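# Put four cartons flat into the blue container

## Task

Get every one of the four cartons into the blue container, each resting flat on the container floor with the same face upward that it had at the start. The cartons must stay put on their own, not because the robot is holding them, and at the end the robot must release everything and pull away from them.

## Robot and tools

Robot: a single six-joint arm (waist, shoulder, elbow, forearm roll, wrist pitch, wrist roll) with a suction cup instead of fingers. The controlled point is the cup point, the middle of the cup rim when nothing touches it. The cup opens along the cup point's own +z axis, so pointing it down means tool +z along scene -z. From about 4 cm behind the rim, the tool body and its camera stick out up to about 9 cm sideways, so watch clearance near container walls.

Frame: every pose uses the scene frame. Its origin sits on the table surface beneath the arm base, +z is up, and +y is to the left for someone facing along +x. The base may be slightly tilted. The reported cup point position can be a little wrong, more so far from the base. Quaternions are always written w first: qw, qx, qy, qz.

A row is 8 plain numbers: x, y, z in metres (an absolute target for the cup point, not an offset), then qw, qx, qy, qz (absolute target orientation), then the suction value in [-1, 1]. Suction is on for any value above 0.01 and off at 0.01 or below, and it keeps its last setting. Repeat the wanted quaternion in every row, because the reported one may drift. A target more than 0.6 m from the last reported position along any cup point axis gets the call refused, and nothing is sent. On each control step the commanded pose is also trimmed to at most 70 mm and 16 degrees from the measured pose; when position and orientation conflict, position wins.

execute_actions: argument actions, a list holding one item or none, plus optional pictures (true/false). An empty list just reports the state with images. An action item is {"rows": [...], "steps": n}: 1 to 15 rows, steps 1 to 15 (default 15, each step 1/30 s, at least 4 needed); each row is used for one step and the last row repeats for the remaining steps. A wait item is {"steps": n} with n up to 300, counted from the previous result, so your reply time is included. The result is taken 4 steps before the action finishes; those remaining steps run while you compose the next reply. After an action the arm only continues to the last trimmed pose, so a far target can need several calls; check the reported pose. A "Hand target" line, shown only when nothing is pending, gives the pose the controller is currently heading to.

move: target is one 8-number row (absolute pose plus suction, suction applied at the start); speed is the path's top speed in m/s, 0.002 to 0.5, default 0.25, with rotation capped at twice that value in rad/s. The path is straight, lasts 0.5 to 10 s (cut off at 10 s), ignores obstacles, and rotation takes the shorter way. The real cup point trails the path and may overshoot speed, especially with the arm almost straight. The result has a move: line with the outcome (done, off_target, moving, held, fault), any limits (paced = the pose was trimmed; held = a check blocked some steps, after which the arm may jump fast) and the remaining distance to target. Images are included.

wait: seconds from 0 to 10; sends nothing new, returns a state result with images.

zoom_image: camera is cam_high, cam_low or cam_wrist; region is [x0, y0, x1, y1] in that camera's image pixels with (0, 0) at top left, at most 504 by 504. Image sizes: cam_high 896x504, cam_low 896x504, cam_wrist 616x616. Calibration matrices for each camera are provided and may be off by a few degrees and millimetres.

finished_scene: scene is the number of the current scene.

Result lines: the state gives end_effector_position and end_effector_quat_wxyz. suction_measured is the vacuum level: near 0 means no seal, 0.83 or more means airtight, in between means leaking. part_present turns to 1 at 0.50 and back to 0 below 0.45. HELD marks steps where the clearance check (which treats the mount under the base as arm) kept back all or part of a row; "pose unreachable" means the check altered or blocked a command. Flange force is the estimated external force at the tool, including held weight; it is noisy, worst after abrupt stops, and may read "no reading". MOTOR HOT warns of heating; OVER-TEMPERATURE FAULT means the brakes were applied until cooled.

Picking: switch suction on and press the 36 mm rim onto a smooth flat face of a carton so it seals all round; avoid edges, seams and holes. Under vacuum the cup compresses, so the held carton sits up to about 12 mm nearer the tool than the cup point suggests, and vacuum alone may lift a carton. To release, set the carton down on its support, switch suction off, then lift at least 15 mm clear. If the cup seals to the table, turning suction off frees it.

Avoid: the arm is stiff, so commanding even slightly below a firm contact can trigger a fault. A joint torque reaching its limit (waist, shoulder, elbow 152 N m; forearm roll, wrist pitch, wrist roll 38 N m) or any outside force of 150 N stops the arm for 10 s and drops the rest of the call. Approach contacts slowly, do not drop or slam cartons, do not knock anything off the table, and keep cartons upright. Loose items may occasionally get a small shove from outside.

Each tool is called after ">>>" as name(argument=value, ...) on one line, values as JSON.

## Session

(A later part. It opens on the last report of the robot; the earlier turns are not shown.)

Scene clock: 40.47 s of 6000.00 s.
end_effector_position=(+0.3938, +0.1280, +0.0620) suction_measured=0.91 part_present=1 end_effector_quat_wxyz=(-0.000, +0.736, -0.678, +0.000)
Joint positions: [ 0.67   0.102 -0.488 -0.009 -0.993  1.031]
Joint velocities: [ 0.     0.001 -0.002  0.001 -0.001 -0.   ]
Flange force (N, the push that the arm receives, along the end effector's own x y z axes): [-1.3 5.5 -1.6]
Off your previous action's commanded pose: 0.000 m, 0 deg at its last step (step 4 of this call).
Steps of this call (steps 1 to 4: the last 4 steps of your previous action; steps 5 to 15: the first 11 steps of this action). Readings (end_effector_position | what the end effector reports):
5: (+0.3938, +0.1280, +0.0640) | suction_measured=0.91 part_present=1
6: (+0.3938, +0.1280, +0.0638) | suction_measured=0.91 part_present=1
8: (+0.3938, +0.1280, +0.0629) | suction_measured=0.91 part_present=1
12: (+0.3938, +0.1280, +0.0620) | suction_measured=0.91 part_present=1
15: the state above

Touching. Release.

>>> execute_actions(actions=[{"rows":[[0.3938,0.128,0.062,0,-0.7355,0.6775,0,0]],"steps":10}], pictures=true)

>>> move(target=[0.3938,0.128,0.09,0,-0.7355,0.6775,0,0], speed=0.05)

>>> move(target=[0.43,0.03,0.24,0,-0.7355,0.6775,0,0])

Scene clock: 40.80 s of 6000.00 s.
end_effector_position=(+0.3938, +0.1280, +0.0620) suction_measured=0.00 part_present=0 end_effector_quat_wxyz=(-0.000, +0.736, -0.678, +0.000)
Joint positions: [ 0.67   0.102 -0.488 -0.009 -0.993  1.031]
Joint velocities: [-0.     0.001  0.001 -0.     0.001  0.   ]
Flange force (N, the push that the arm receives, along the end effector's own x y z axes): [-0.4 9.3 -11.1]
Off your previous action's commanded pose: 0.000 m, 0 deg at its last step (step 4 of this call).
Steps of this call (steps 1 to 4: the last 4 steps of your previous action; steps 5 to 10: the first 6 steps of this action). Readings (end_effector_position | what the end effector reports):
5: (+0.3938, +0.1280, +0.0620) | suction_measured=0.61 part_present=1
6: (+0.3938, +0.1280, +0.0620) | suction_measured=0.14 part_present=0
8: (+0.3938, +0.1280, +0.0620) | suction_measured=0.00 part_present=0
10: the state above
camera_calibration (this result's frames):
cam_wrist: T_world_to_cam=[[0.995553, 0.0936752, 0.0099303, -0.402026], [0.0784347, -0.8827, 0.463346, 0.0766796], [0.0521695, -0.460506, -0.886122, 0.174213], [0, 0, 0, 1]] pos_world=[0.385135, 0.185571, 0.122837]

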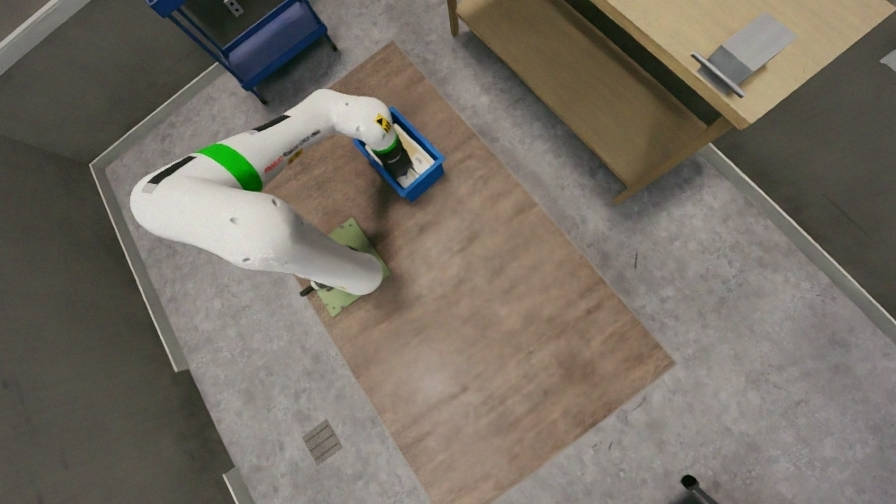

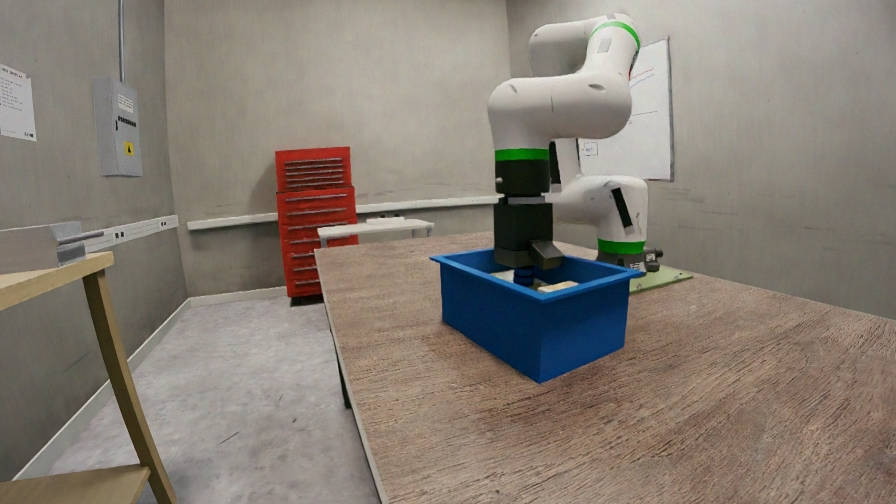

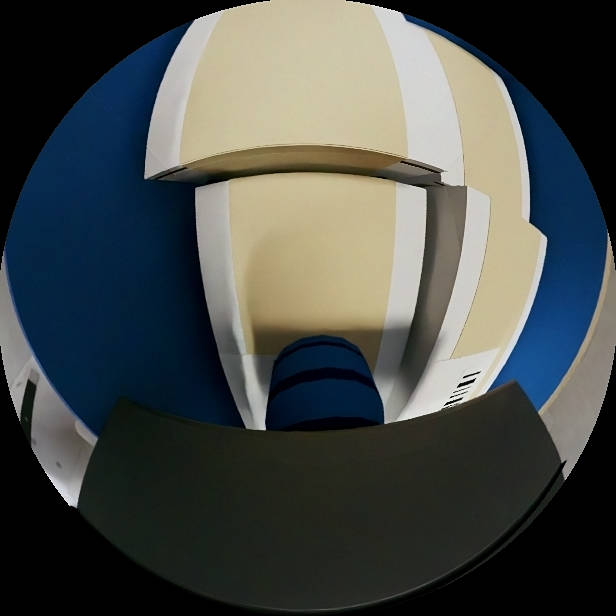

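Scene clock: 41.87 s of 6000.00 s.
end_effector_position=(+0.3938, +0.1280, +0.0900) suction_measured=0.00 part_present=0 end_effector_quat_wxyz=(+0.000, +0.736, -0.677, -0.000)
Joint positions: [ 0.669  0.062 -0.455 -0.008 -1.066  1.031]
Joint velocities: [ 0.001  0.    -0.     0.001  0.001  0.   ]
Flange force (N, the push that the arm receives, along the end effector's own x y z axes): [-1.2 7.0 1.1]
Hand target: +0.394, +0.128, +0.090; -0.000, +0.736, -0.677, -0.000
Off your previous action's commanded pose: 0.000 m, 0 deg at its last step (step 4 of this call).
Off the commanded pose: 0.000 m, 0 deg.
Kept back: nothing.
move: done
camera_calibration (this result's frames):
cam_wrist: T_world_to_cam=[[0.995537, 0.0938586, 0.00985096, -0.402305], [0.0786355, -0.882697, 0.463317, 0.0636361], [0.0521817, -0.460475, -0.886138, 0.199033], [0, 0, 0, 1]] pos_world=[0.38512, 0.185581, 0.15085]

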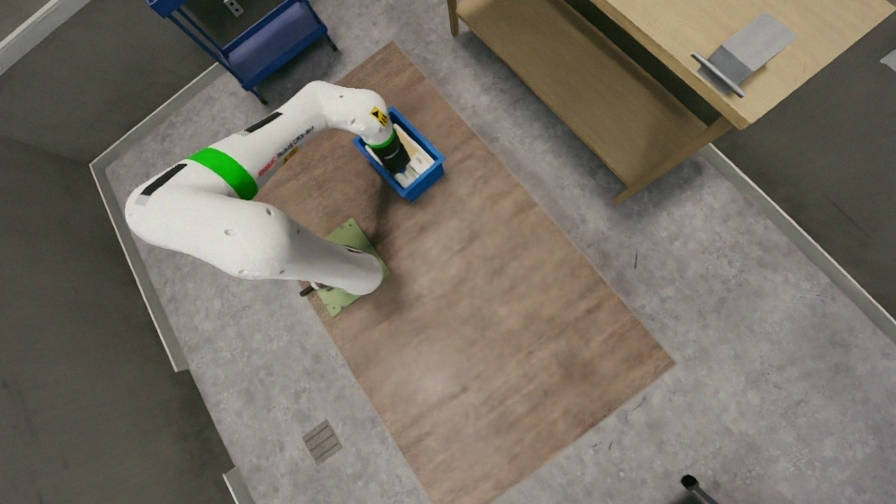

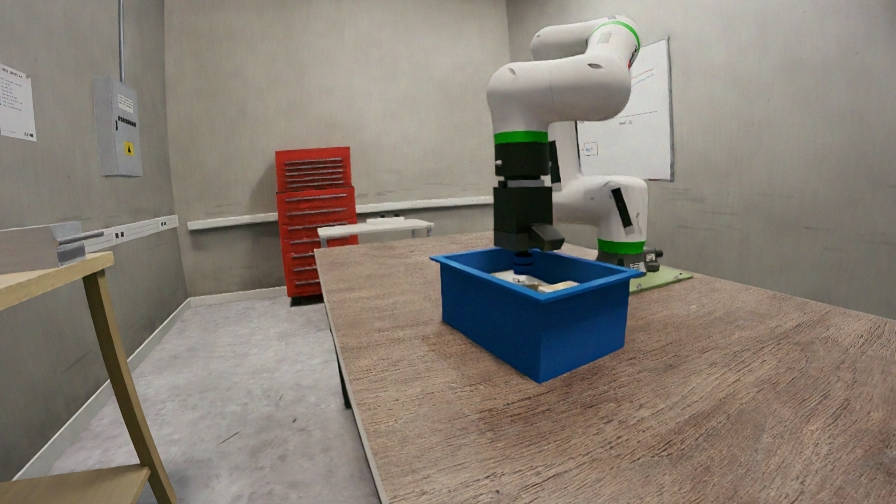

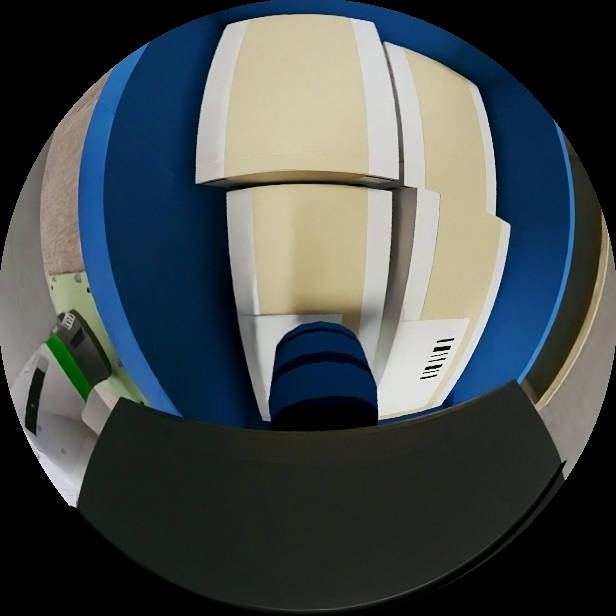

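Scene clock: 43.00 s of 6000.00 s.
end_effector_position=(+0.4303, +0.0299, +0.2401) suction_measured=0.00 part_present=0 end_effector_quat_wxyz=(-0.000, +0.736, -0.677, +0.000)
Joint positions: [ 0.413 -0.015 -0.165 -0.004 -1.434  1.284]
Joint velocities: [-0.001  0.001  0.     0.002  0.001 -0.   ]
Flange force (N, the push that the arm receives, along the end effector's own x y z axes): [-2.6 6.1 2.4]
Hand target: +0.430, +0.030, +0.240; -0.000, +0.736, -0.677, +0.000
Off the commanded pose: 0.000 m, 0 deg.
Kept back: nothing.
move: done
camera_calibration (this result's frames):
cam_wrist: T_world_to_cam=[[0.995447, 0.0947099, 0.0107114, -0.431077], [0.0789982, -0.882701, 0.463247, -0.095498], [0.0533291, -0.460292, -0.886164, 0.28444], [0, 0, 0, 1]] pos_world=[0.42149, 0.0874565, 0.300917]

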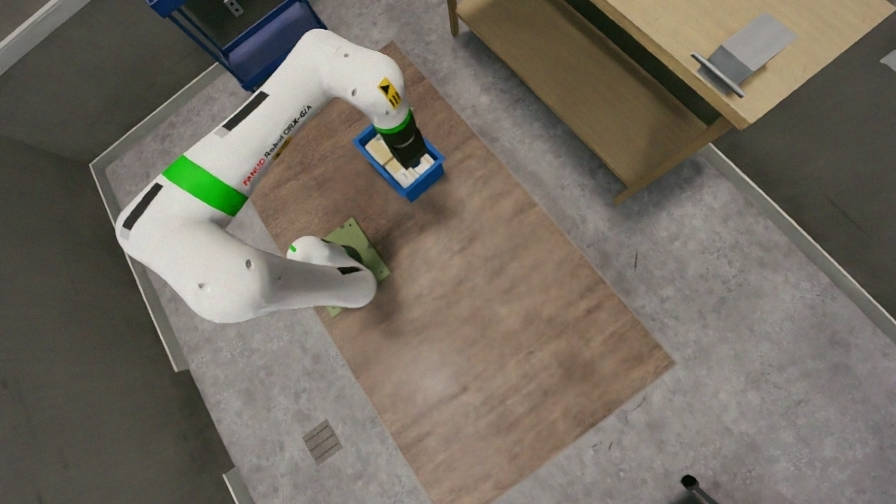

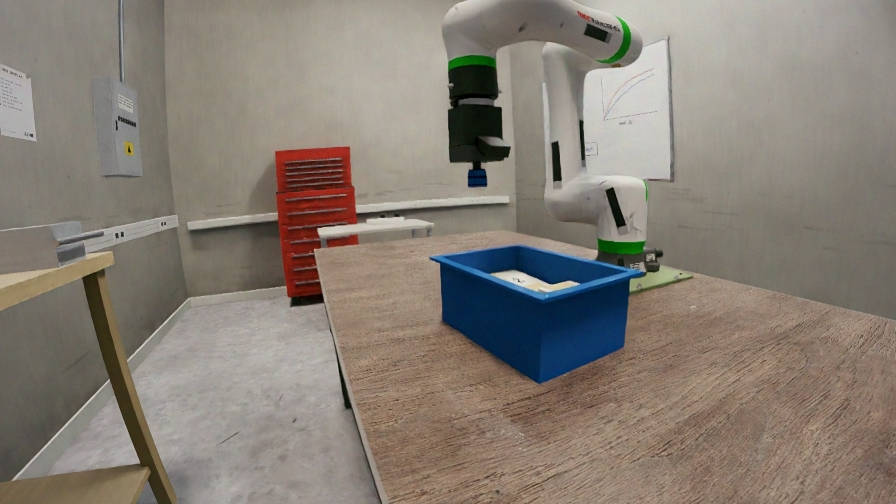

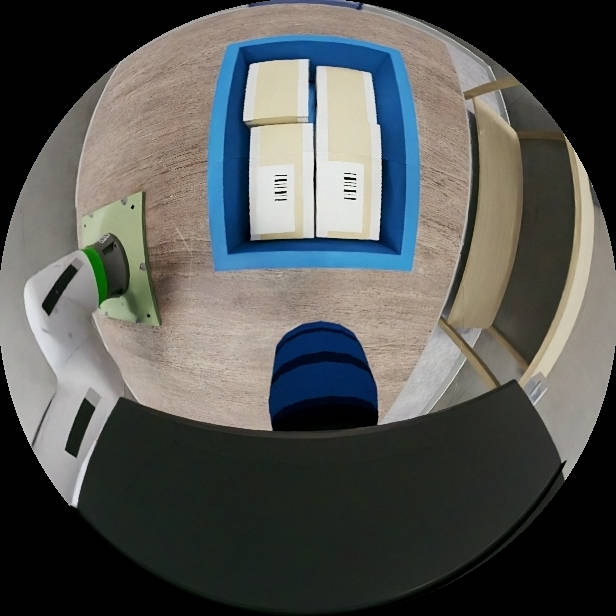

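>>> move(target=[0.3938,0.128,0.13,0,-0.7355,0.6775,0,0])

>>> move(target=[0.3938,0.128,0.08,0,-0.7355,0.6775,0,0], speed=0.1)

>>> move(target=[0.3938,0.128,0.066,0,-0.7355,0.6775,0,1], speed=0.02)

>>> move(target=[0.3935,0.1305,0.066,0,-0.7355,0.6775,0,1], speed=0.004)

>>> move(target=[0.3935,0.1305,0.060,0,-0.7355,0.6775,0,1], speed=0.006)

Scene clock: 45.53 s of 6000.00 s.
end_effector_position=(+0.3935, +0.1281, +0.1300) suction_measured=0.00 part_present=0 end_effector_quat_wxyz=(+0.000, +0.735, -0.678, -0.000)
Joint positions: [ 0.669  0.015 -0.4   -0.008 -1.169  1.029]
Joint velocities: [ 0.001  0.001  0.002  0.001  0.001 -0.   ]
Flange force (N, the push that the arm receives, along the end effector's own x y z axes): [3.3 6.0 0.6]
Hand target: +0.394, +0.128, +0.130; +0.000, +0.735, -0.678, -0.000
Off the commanded pose: 0.000 m, 0 deg.
Kept back: nothing.
move: done
camera_calibration (this result's frames):
cam_wrist: T_world_to_cam=[[0.995637, 0.0928567, 0.00920402, -0.402269], [0.0780471, -0.882765, 0.463287, 0.0454607], [0.0511442, -0.460547, -0.886161, 0.234966], [0, 0, 0, 1]] pos_world=[0.384949, 0.185698, 0.190859]

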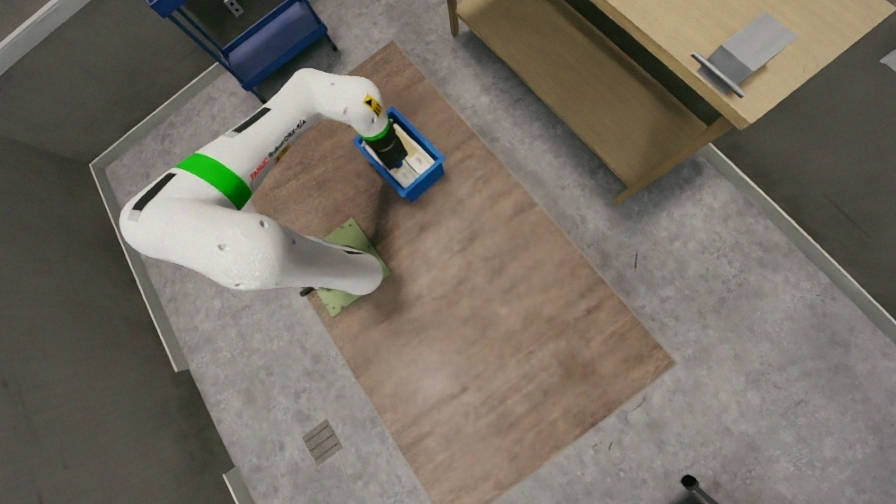

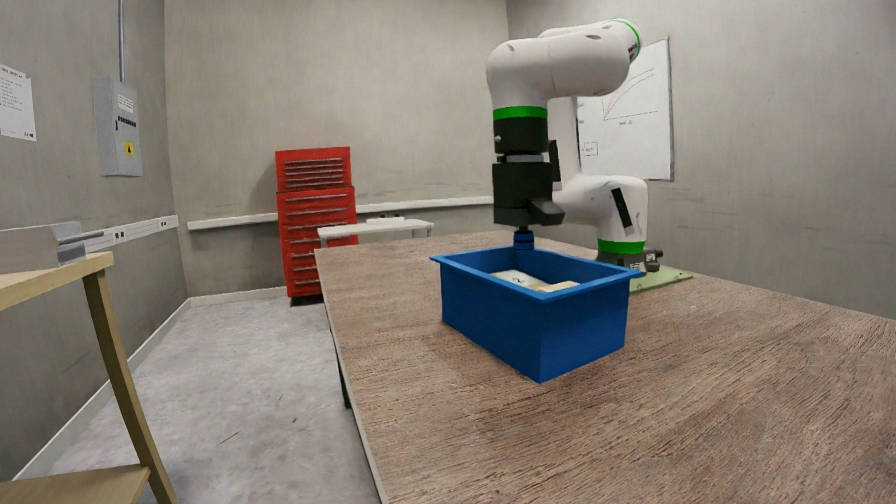

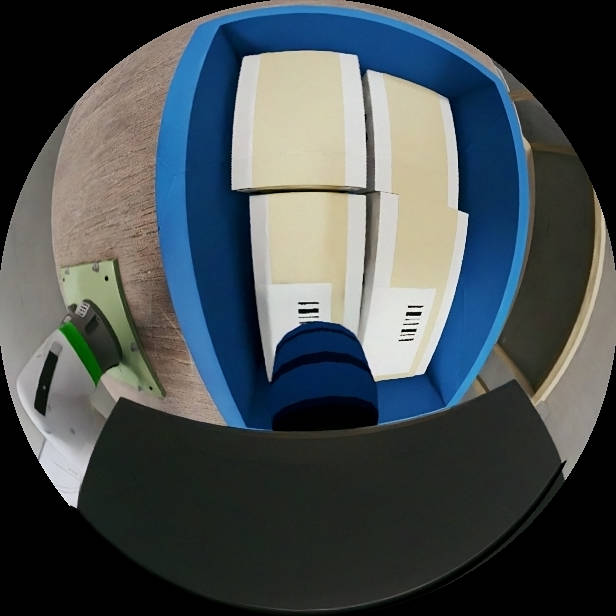

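Scene clock: 46.37 s of 6000.00 s.
end_effector_position=(+0.3938, +0.1280, +0.0800) suction_measured=0.00 part_present=0 end_effector_quat_wxyz=(-0.000, +0.735, -0.678, +0.000)
Joint positions: [ 0.669  0.076 -0.468 -0.008 -1.04   1.03 ]
Joint velocities: [ 0.001  0.001 -0.001 -0.001 -0.001 -0.   ]
Flange force (N, the push that the arm receives, along the end effector's own x y z axes): [1.1 9.2 -0.1]
Hand target: +0.394, +0.128, +0.080; +0.000, +0.735, -0.678, +0.000
Off the commanded pose: 0.000 m, 0 deg.
Kept back: nothing.
move: done
camera_calibration (this result's frames):
cam_wrist: T_world_to_cam=[[0.995585, 0.0933235, 0.0100226, -0.402189], [0.0780765, -0.882697, 0.463411, 0.0684595], [0.052094, -0.460582, -0.886087, 0.190167], [0, 0, 0, 1]] pos_world=[0.385162, 0.18555, 0.14081]

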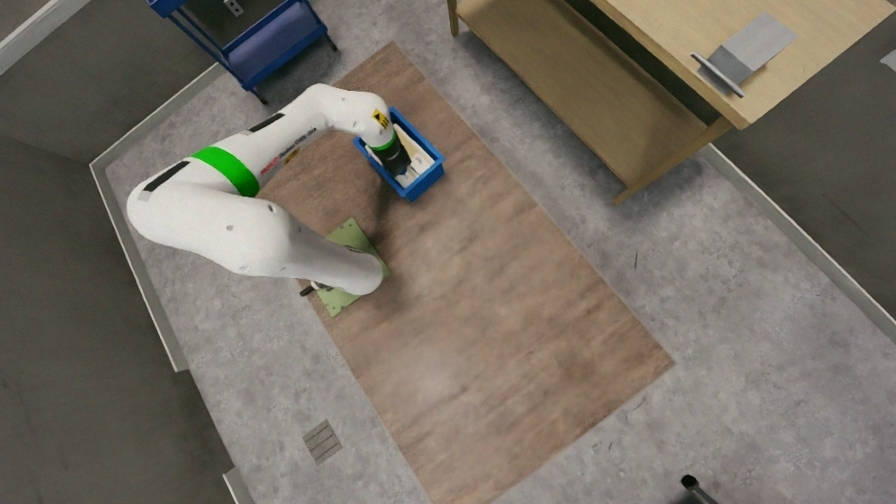

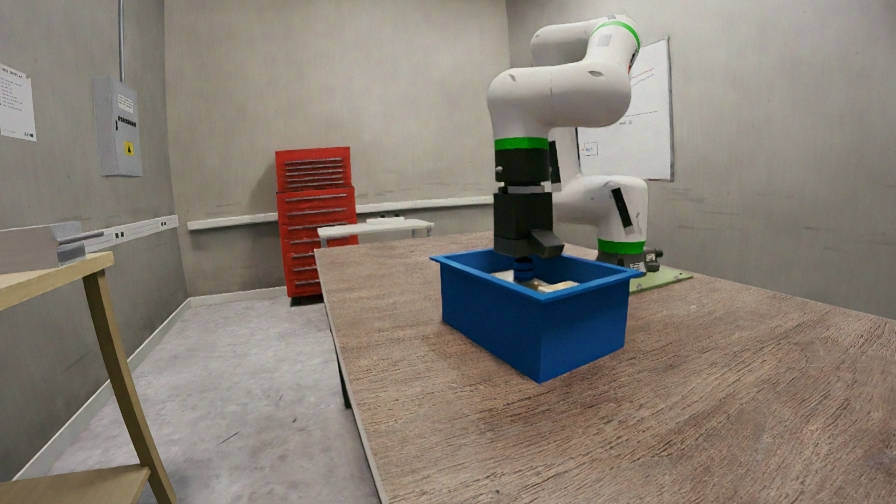

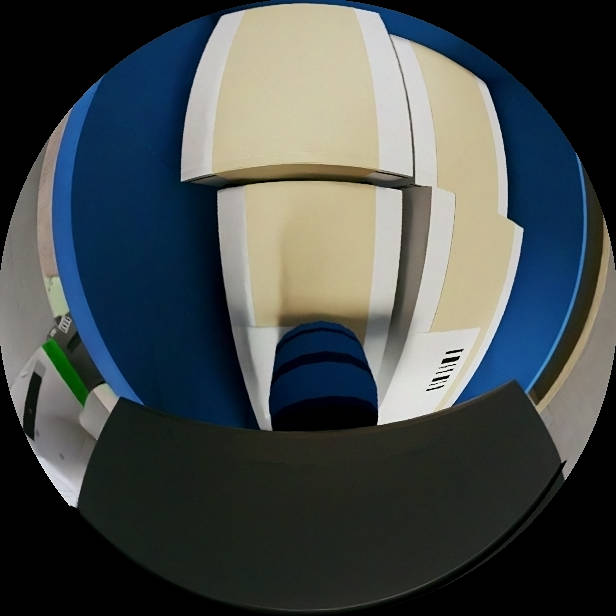

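Scene clock: 47.30 s of 6000.00 s.
end_effector_position=(+0.3938, +0.1280, +0.0660) suction_measured=0.89 part_present=1 end_effector_quat_wxyz=(-0.000, +0.735, -0.678, +0.000)
Joint positions: [ 0.67   0.096 -0.484 -0.009 -1.003  1.031]
Joint velocities: [-0.     0.001  0.    -0.     0.001 -0.   ]
Flange force (N, the push that the arm receives, along the end effector's own x y z axes): [0.5 5.5 3.2]
Hand target: +0.394, +0.128, +0.066; +0.000, +0.735, -0.678, +0.000
Off the commanded pose: 0.000 m, 0 deg.
Kept back: nothing.
move: done
camera_calibration (this result's frames):
cam_wrist: T_world_to_cam=[[0.995563, 0.0935674, 0.00995071, -0.402062], [0.0783278, -0.882692, 0.463378, 0.074853], [0.0521405, -0.460543, -0.886105, 0.177757], [0, 0, 0, 1]] pos_world=[0.385147, 0.185557, 0.126827]

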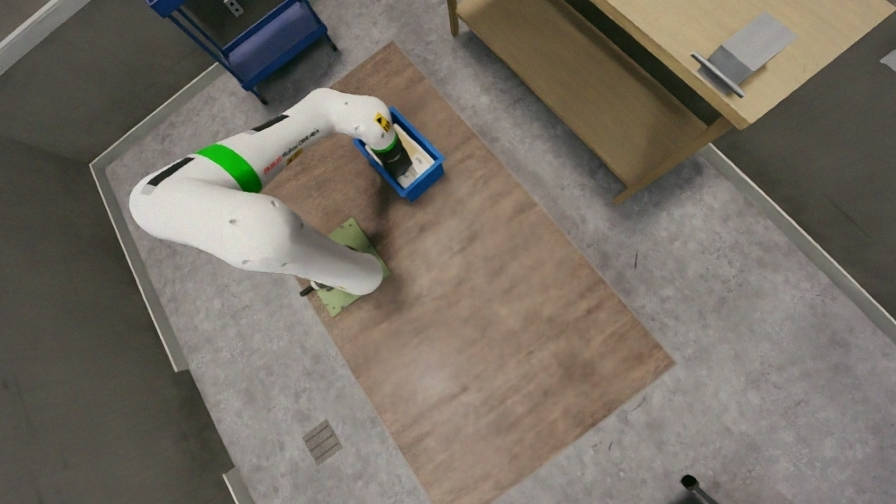

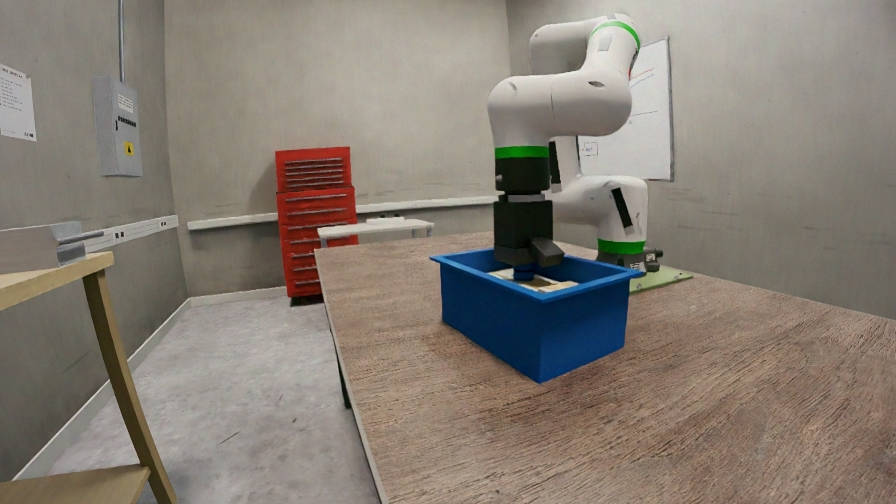

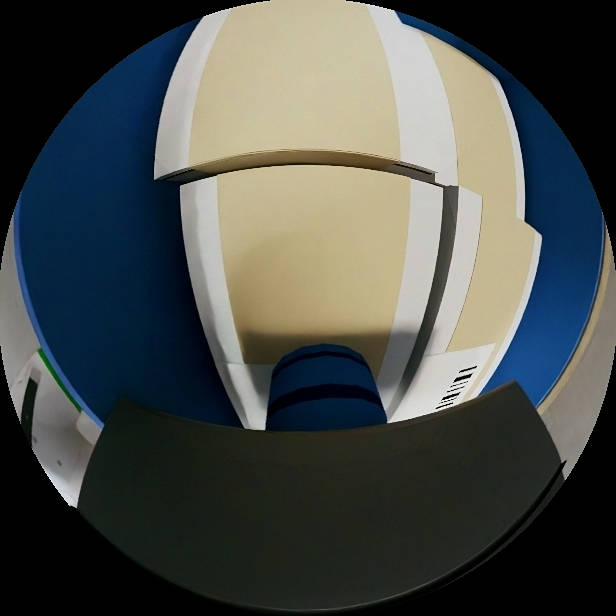

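Scene clock: 48.17 s of 6000.00 s.
end_effector_position=(+0.3935, +0.1305, +0.0660) suction_measured=0.91 part_present=1 end_effector_quat_wxyz=(+0.000, +0.736, -0.678, -0.000)
Joint positions: [ 0.675  0.097 -0.483 -0.009 -1.003  1.025]
Joint velocities: [ 0. -0.  0.  0. -0. -0.]
Flange force (N, the push that the arm receives, along the end effector's own x y z axes): [0.9 7.8 1.9]
Hand target: +0.393, +0.131, +0.066; +0.000, +0.736, -0.678, -0.000
Off the commanded pose: 0.000 m, 0 deg.
Kept back: nothing.
move: done
camera_calibration (this result's frames):
cam_wrist: T_world_to_cam=[[0.995556, 0.0936528, 0.00989649, -0.401989], [0.0784307, -0.882703, 0.46334, 0.077058], [0.0521288, -0.460505, -0.886125, 0.178937], [0, 0, 0, 1]] pos_world=[0.384831, 0.188068, 0.126835]

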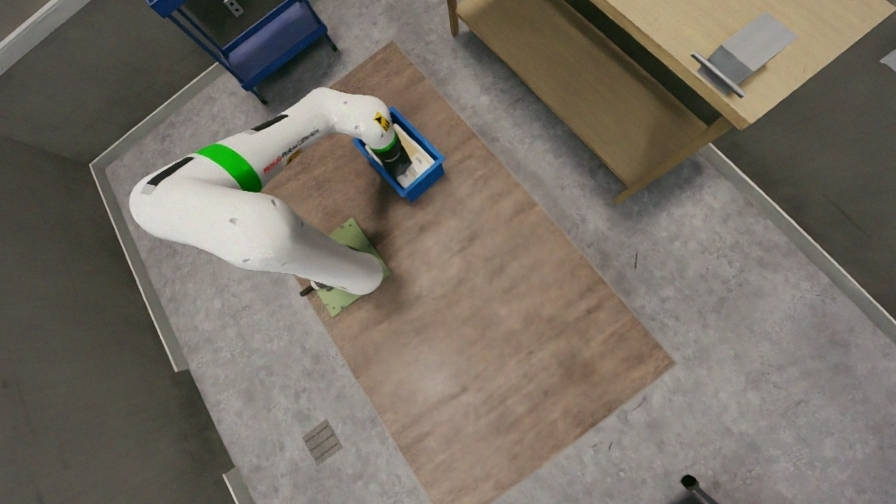

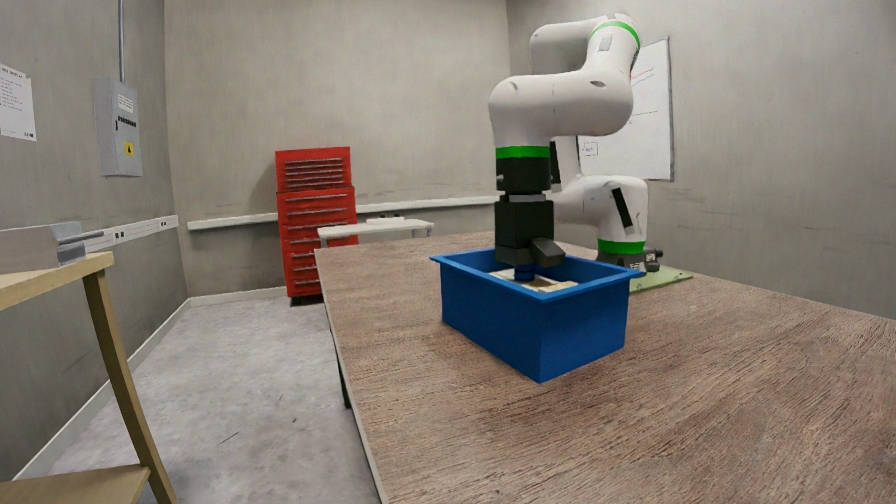

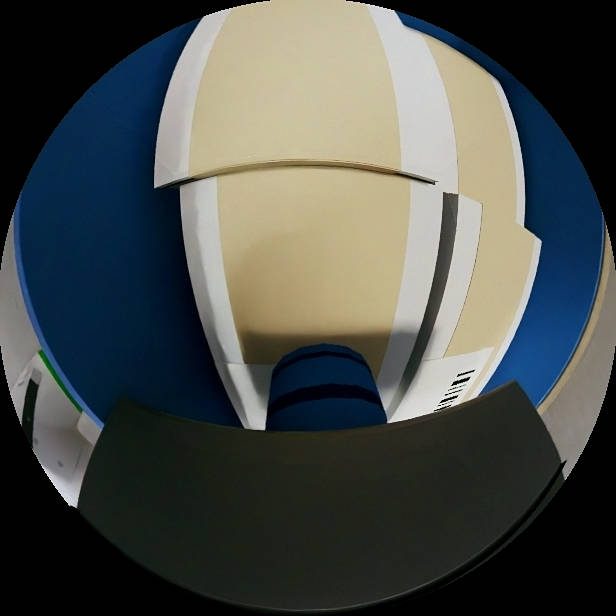

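Scene clock: 49.40 s of 6000.00 s.
end_effector_position=(+0.3935, +0.1305, +0.0600) suction_measured=0.91 part_present=1 end_effector_quat_wxyz=(-0.000, +0.735, -0.678, +0.000)
Joint positions: [ 0.675  0.106 -0.489 -0.009 -0.988  1.025]
Joint velocities: [-0.001  0.    -0.     0.001  0.    -0.   ]
Flange force (N, the push that the arm receives, along the end effector's own x y z axes): [-0.3 9.9 2.3]
Hand target: +0.394, +0.130, +0.060; +0.000, +0.735, -0.678, +0.000
Off the commanded pose: 0.000 m, 0 deg.
Kept back: nothing.
move: done
camera_calibration (this result's frames):
cam_wrist: T_world_to_cam=[[0.995559, 0.0936138, 0.00992876, -0.401936], [0.0783804, -0.882699, 0.463356, 0.0798504], [0.0521407, -0.46052, -0.886117, 0.173611], [0, 0, 0, 1]] pos_world=[0.38484, 0.188062, 0.120831]

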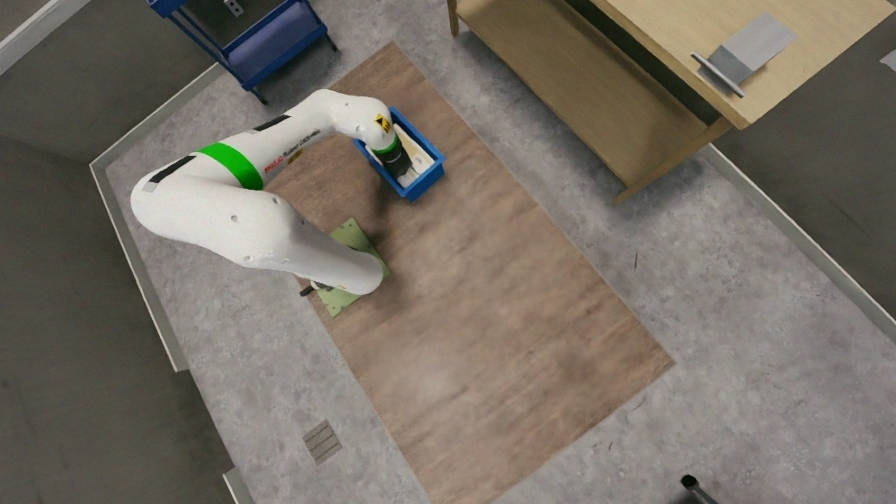

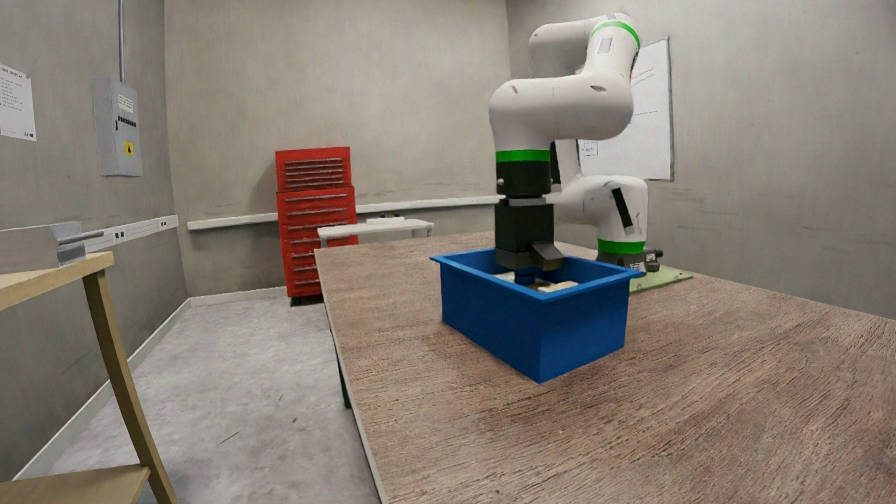

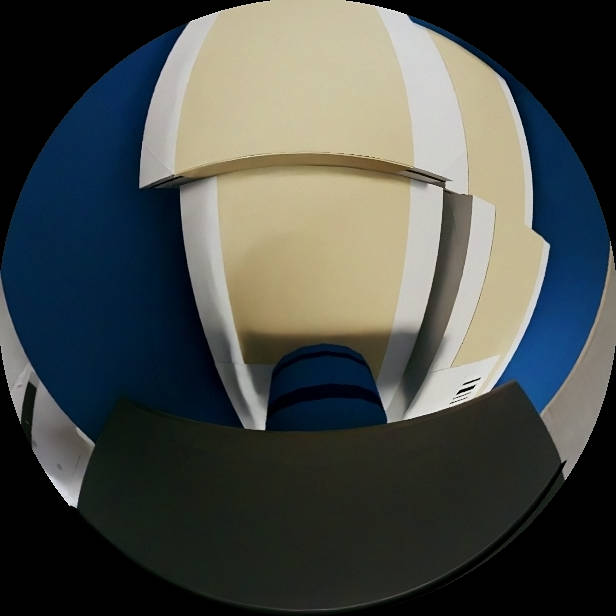

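>>> move(target=[0.3935,0.1305,0.0575,0,-0.7355,0.6775,0,1], speed=0.005)

>>> execute_actions(actions=[{"rows":[[0.3935,0.1305,0.0575,0,-0.7355,0.6775,0,0]],"steps":10}])

>>> move(target=[0.3935,0.1305,0.09,0,-0.7355,0.6775,0,0], speed=0.05)

>>> move(target=[0.43,0.03,0.24,0,-0.7355,0.6775,0,0])

Scene clock: 50.37 s of 6000.00 s.
end_effector_position=(+0.3935, +0.1305, +0.0575) suction_measured=0.91 part_present=1 end_effector_quat_wxyz=(-0.000, +0.735, -0.678, +0.000)
Joint positions: [ 0.675  0.11  -0.492 -0.009 -0.981  1.025]
Joint velocities: [-0.    -0.     0.    -0.001  0.001 -0.   ]
Flange force (N, the push that the arm receives, along the end effector's own x y z axes): [-0.1 7.3 1.1]
Hand target: +0.394, +0.130, +0.057; +0.000, +0.736, -0.678, +0.000
Off the commanded pose: 0.000 m, 0 deg.
Kept back: nothing.
move: done
camera_calibration (this result's frames):
cam_wrist: T_world_to_cam=[[0.995562, 0.0935818, 0.00992174, -0.401907], [0.0783557, -0.882706, 0.463347, 0.081022], [0.0521188, -0.460513, -0.886121, 0.171408], [0, 0, 0, 1]] pos_world=[0.384841, 0.188065, 0.118334]

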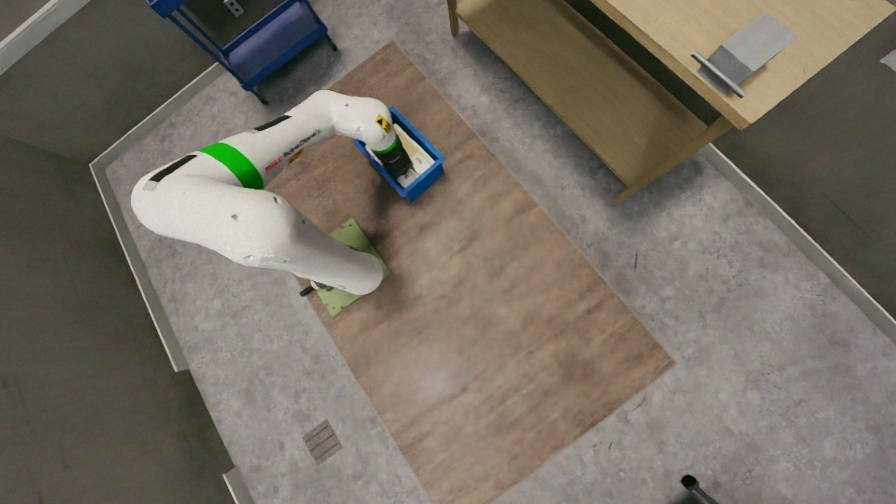

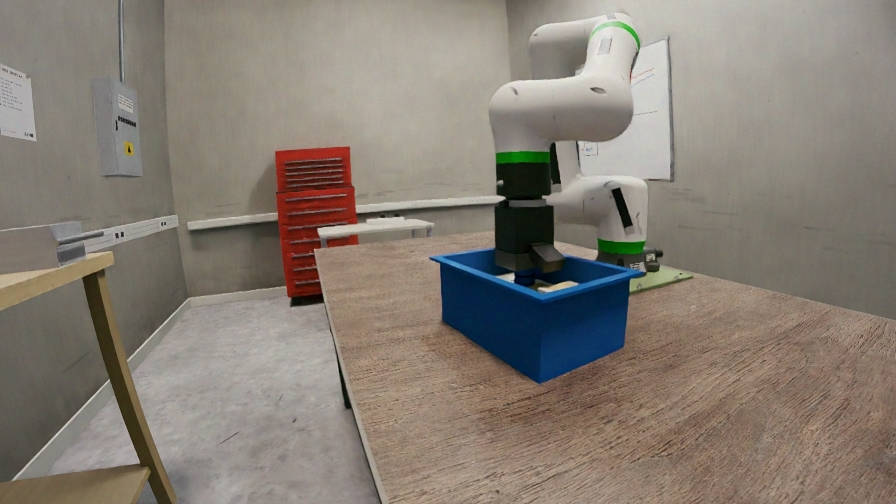

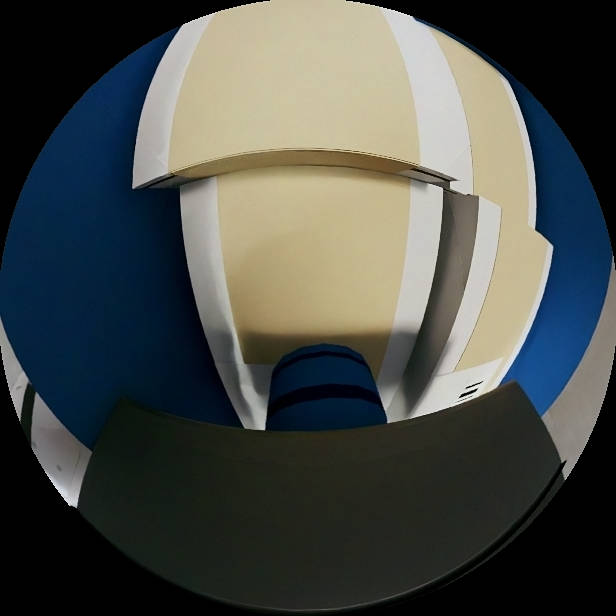

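Scene clock: 50.57 s of 6000.00 s.
end_effector_position=(+0.3935, +0.1305, +0.0575) suction_measured=0.00 part_present=0 end_effector_quat_wxyz=(-0.000, +0.735, -0.678, +0.000)
Joint positions: [ 0.675  0.11  -0.492 -0.009 -0.981  1.025]
Joint velocities: [-0.     0.002  0.003  0.001 -0.001  0.   ]
Flange force (N, the push that the arm receives, along the end effector's own x y z axes): [1.3 7.0 -11.0]
Steps of this call (steps 1 to 6: the first 6 steps of this action). Readings (end_effector_position | what the end effector reports):
1: (+0.3935, +0.1305, +0.0575) | suction_measured=0.61 part_present=1
2: (+0.3935, +0.1305, +0.0575) | suction_measured=0.14 part_present=0
4: (+0.3935, +0.1305, +0.0575) | suction_measured=0.00 part_present=0
6: the state above

Scene clock: 51.73 s of 6000.00 s.
end_effector_position=(+0.3935, +0.1305, +0.0900) suction_measured=0.00 part_present=0 end_effector_quat_wxyz=(+0.000, +0.736, -0.677, -0.000)
Joint positions: [ 0.675  0.063 -0.454 -0.009 -1.066  1.025]
Joint velocities: [-0.    -0.     0.     0.    -0.001  0.   ]
Flange force (N, the push that the arm receives, along the end effector's own x y z axes): [0.4 6.2 0.7]
Hand target: +0.393, +0.131, +0.090; -0.000, +0.736, -0.677, -0.000
Off your previous action's commanded pose: 0.000 m, 0 deg at its last step (step 4 of this call).
Off the commanded pose: 0.000 m, 0 deg.
Kept back: nothing.
move: done
camera_calibration (this result's frames):
cam_wrist: T_world_to_cam=[[0.995535, 0.0938799, 0.00984574, -0.402242], [0.0786575, -0.882701, 0.463306, 0.0658601], [0.052186, -0.460463, -0.886144, 0.200204], [0, 0, 0, 1]] pos_world=[0.384818, 0.188084, 0.150857]

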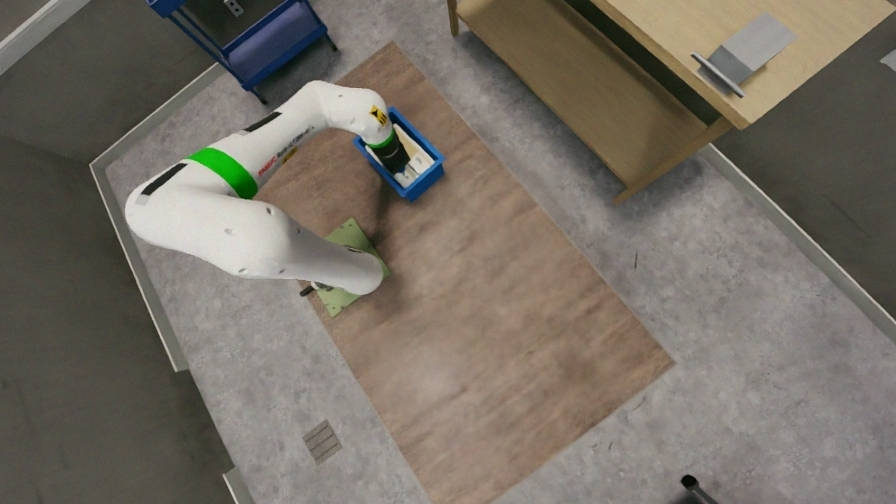

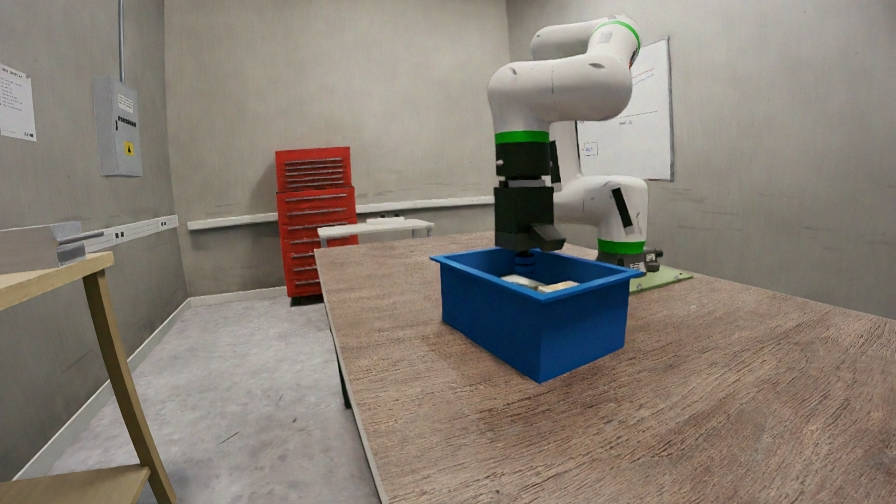

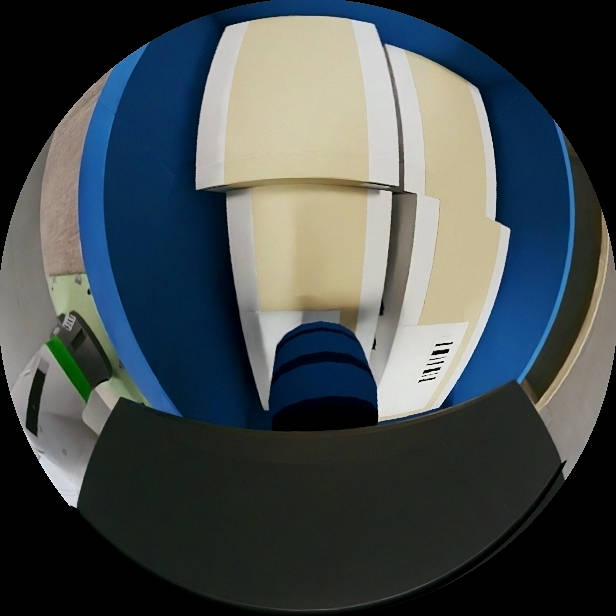

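Scene clock: 52.90 s of 6000.00 s.
end_effector_position=(+0.4303, +0.0299, +0.2401) suction_measured=0.00 part_present=0 end_effector_quat_wxyz=(-0.000, +0.736, -0.677, +0.000)
Joint positions: [ 0.413 -0.015 -0.165 -0.004 -1.434  1.284]
Joint velocities: [-0.     0.     0.001  0.    -0.001 -0.   ]
Flange force (N, the push that the arm receives, along the end effector's own x y z axes): [-2.1 7.4 2.7]
Hand target: +0.430, +0.030, +0.240; -0.000, +0.736, -0.677, +0.000
Off the commanded pose: 0.000 m, 0 deg.
Kept back: nothing.
move: done
camera_calibration (this result's frames):
cam_wrist: T_world_to_cam=[[0.995447, 0.094708, 0.0107199, -0.431086], [0.0789922, -0.882699, 0.463252, -0.0954999], [0.0533361, -0.460297, -0.886162, 0.284431], [0, 0, 0, 1]] pos_world=[0.421497, 0.0874525, 0.300914]

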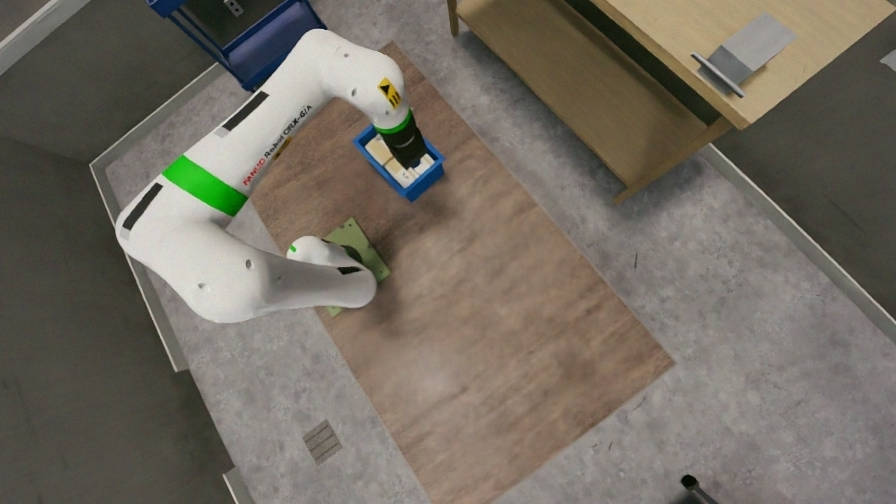

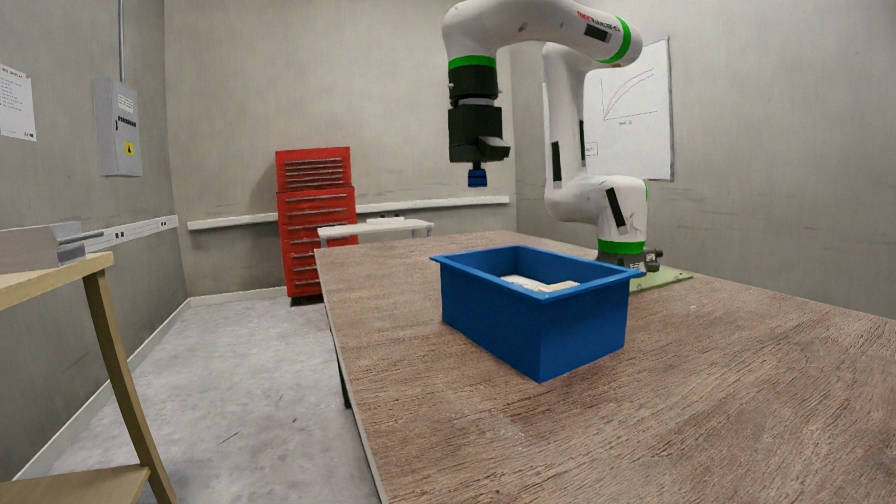

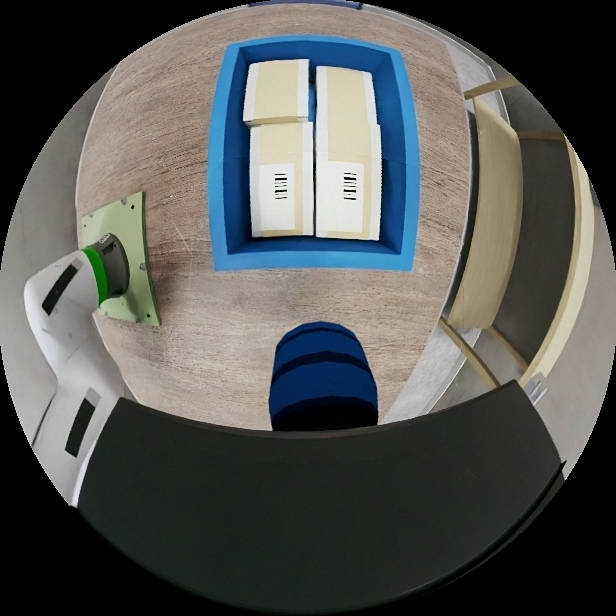

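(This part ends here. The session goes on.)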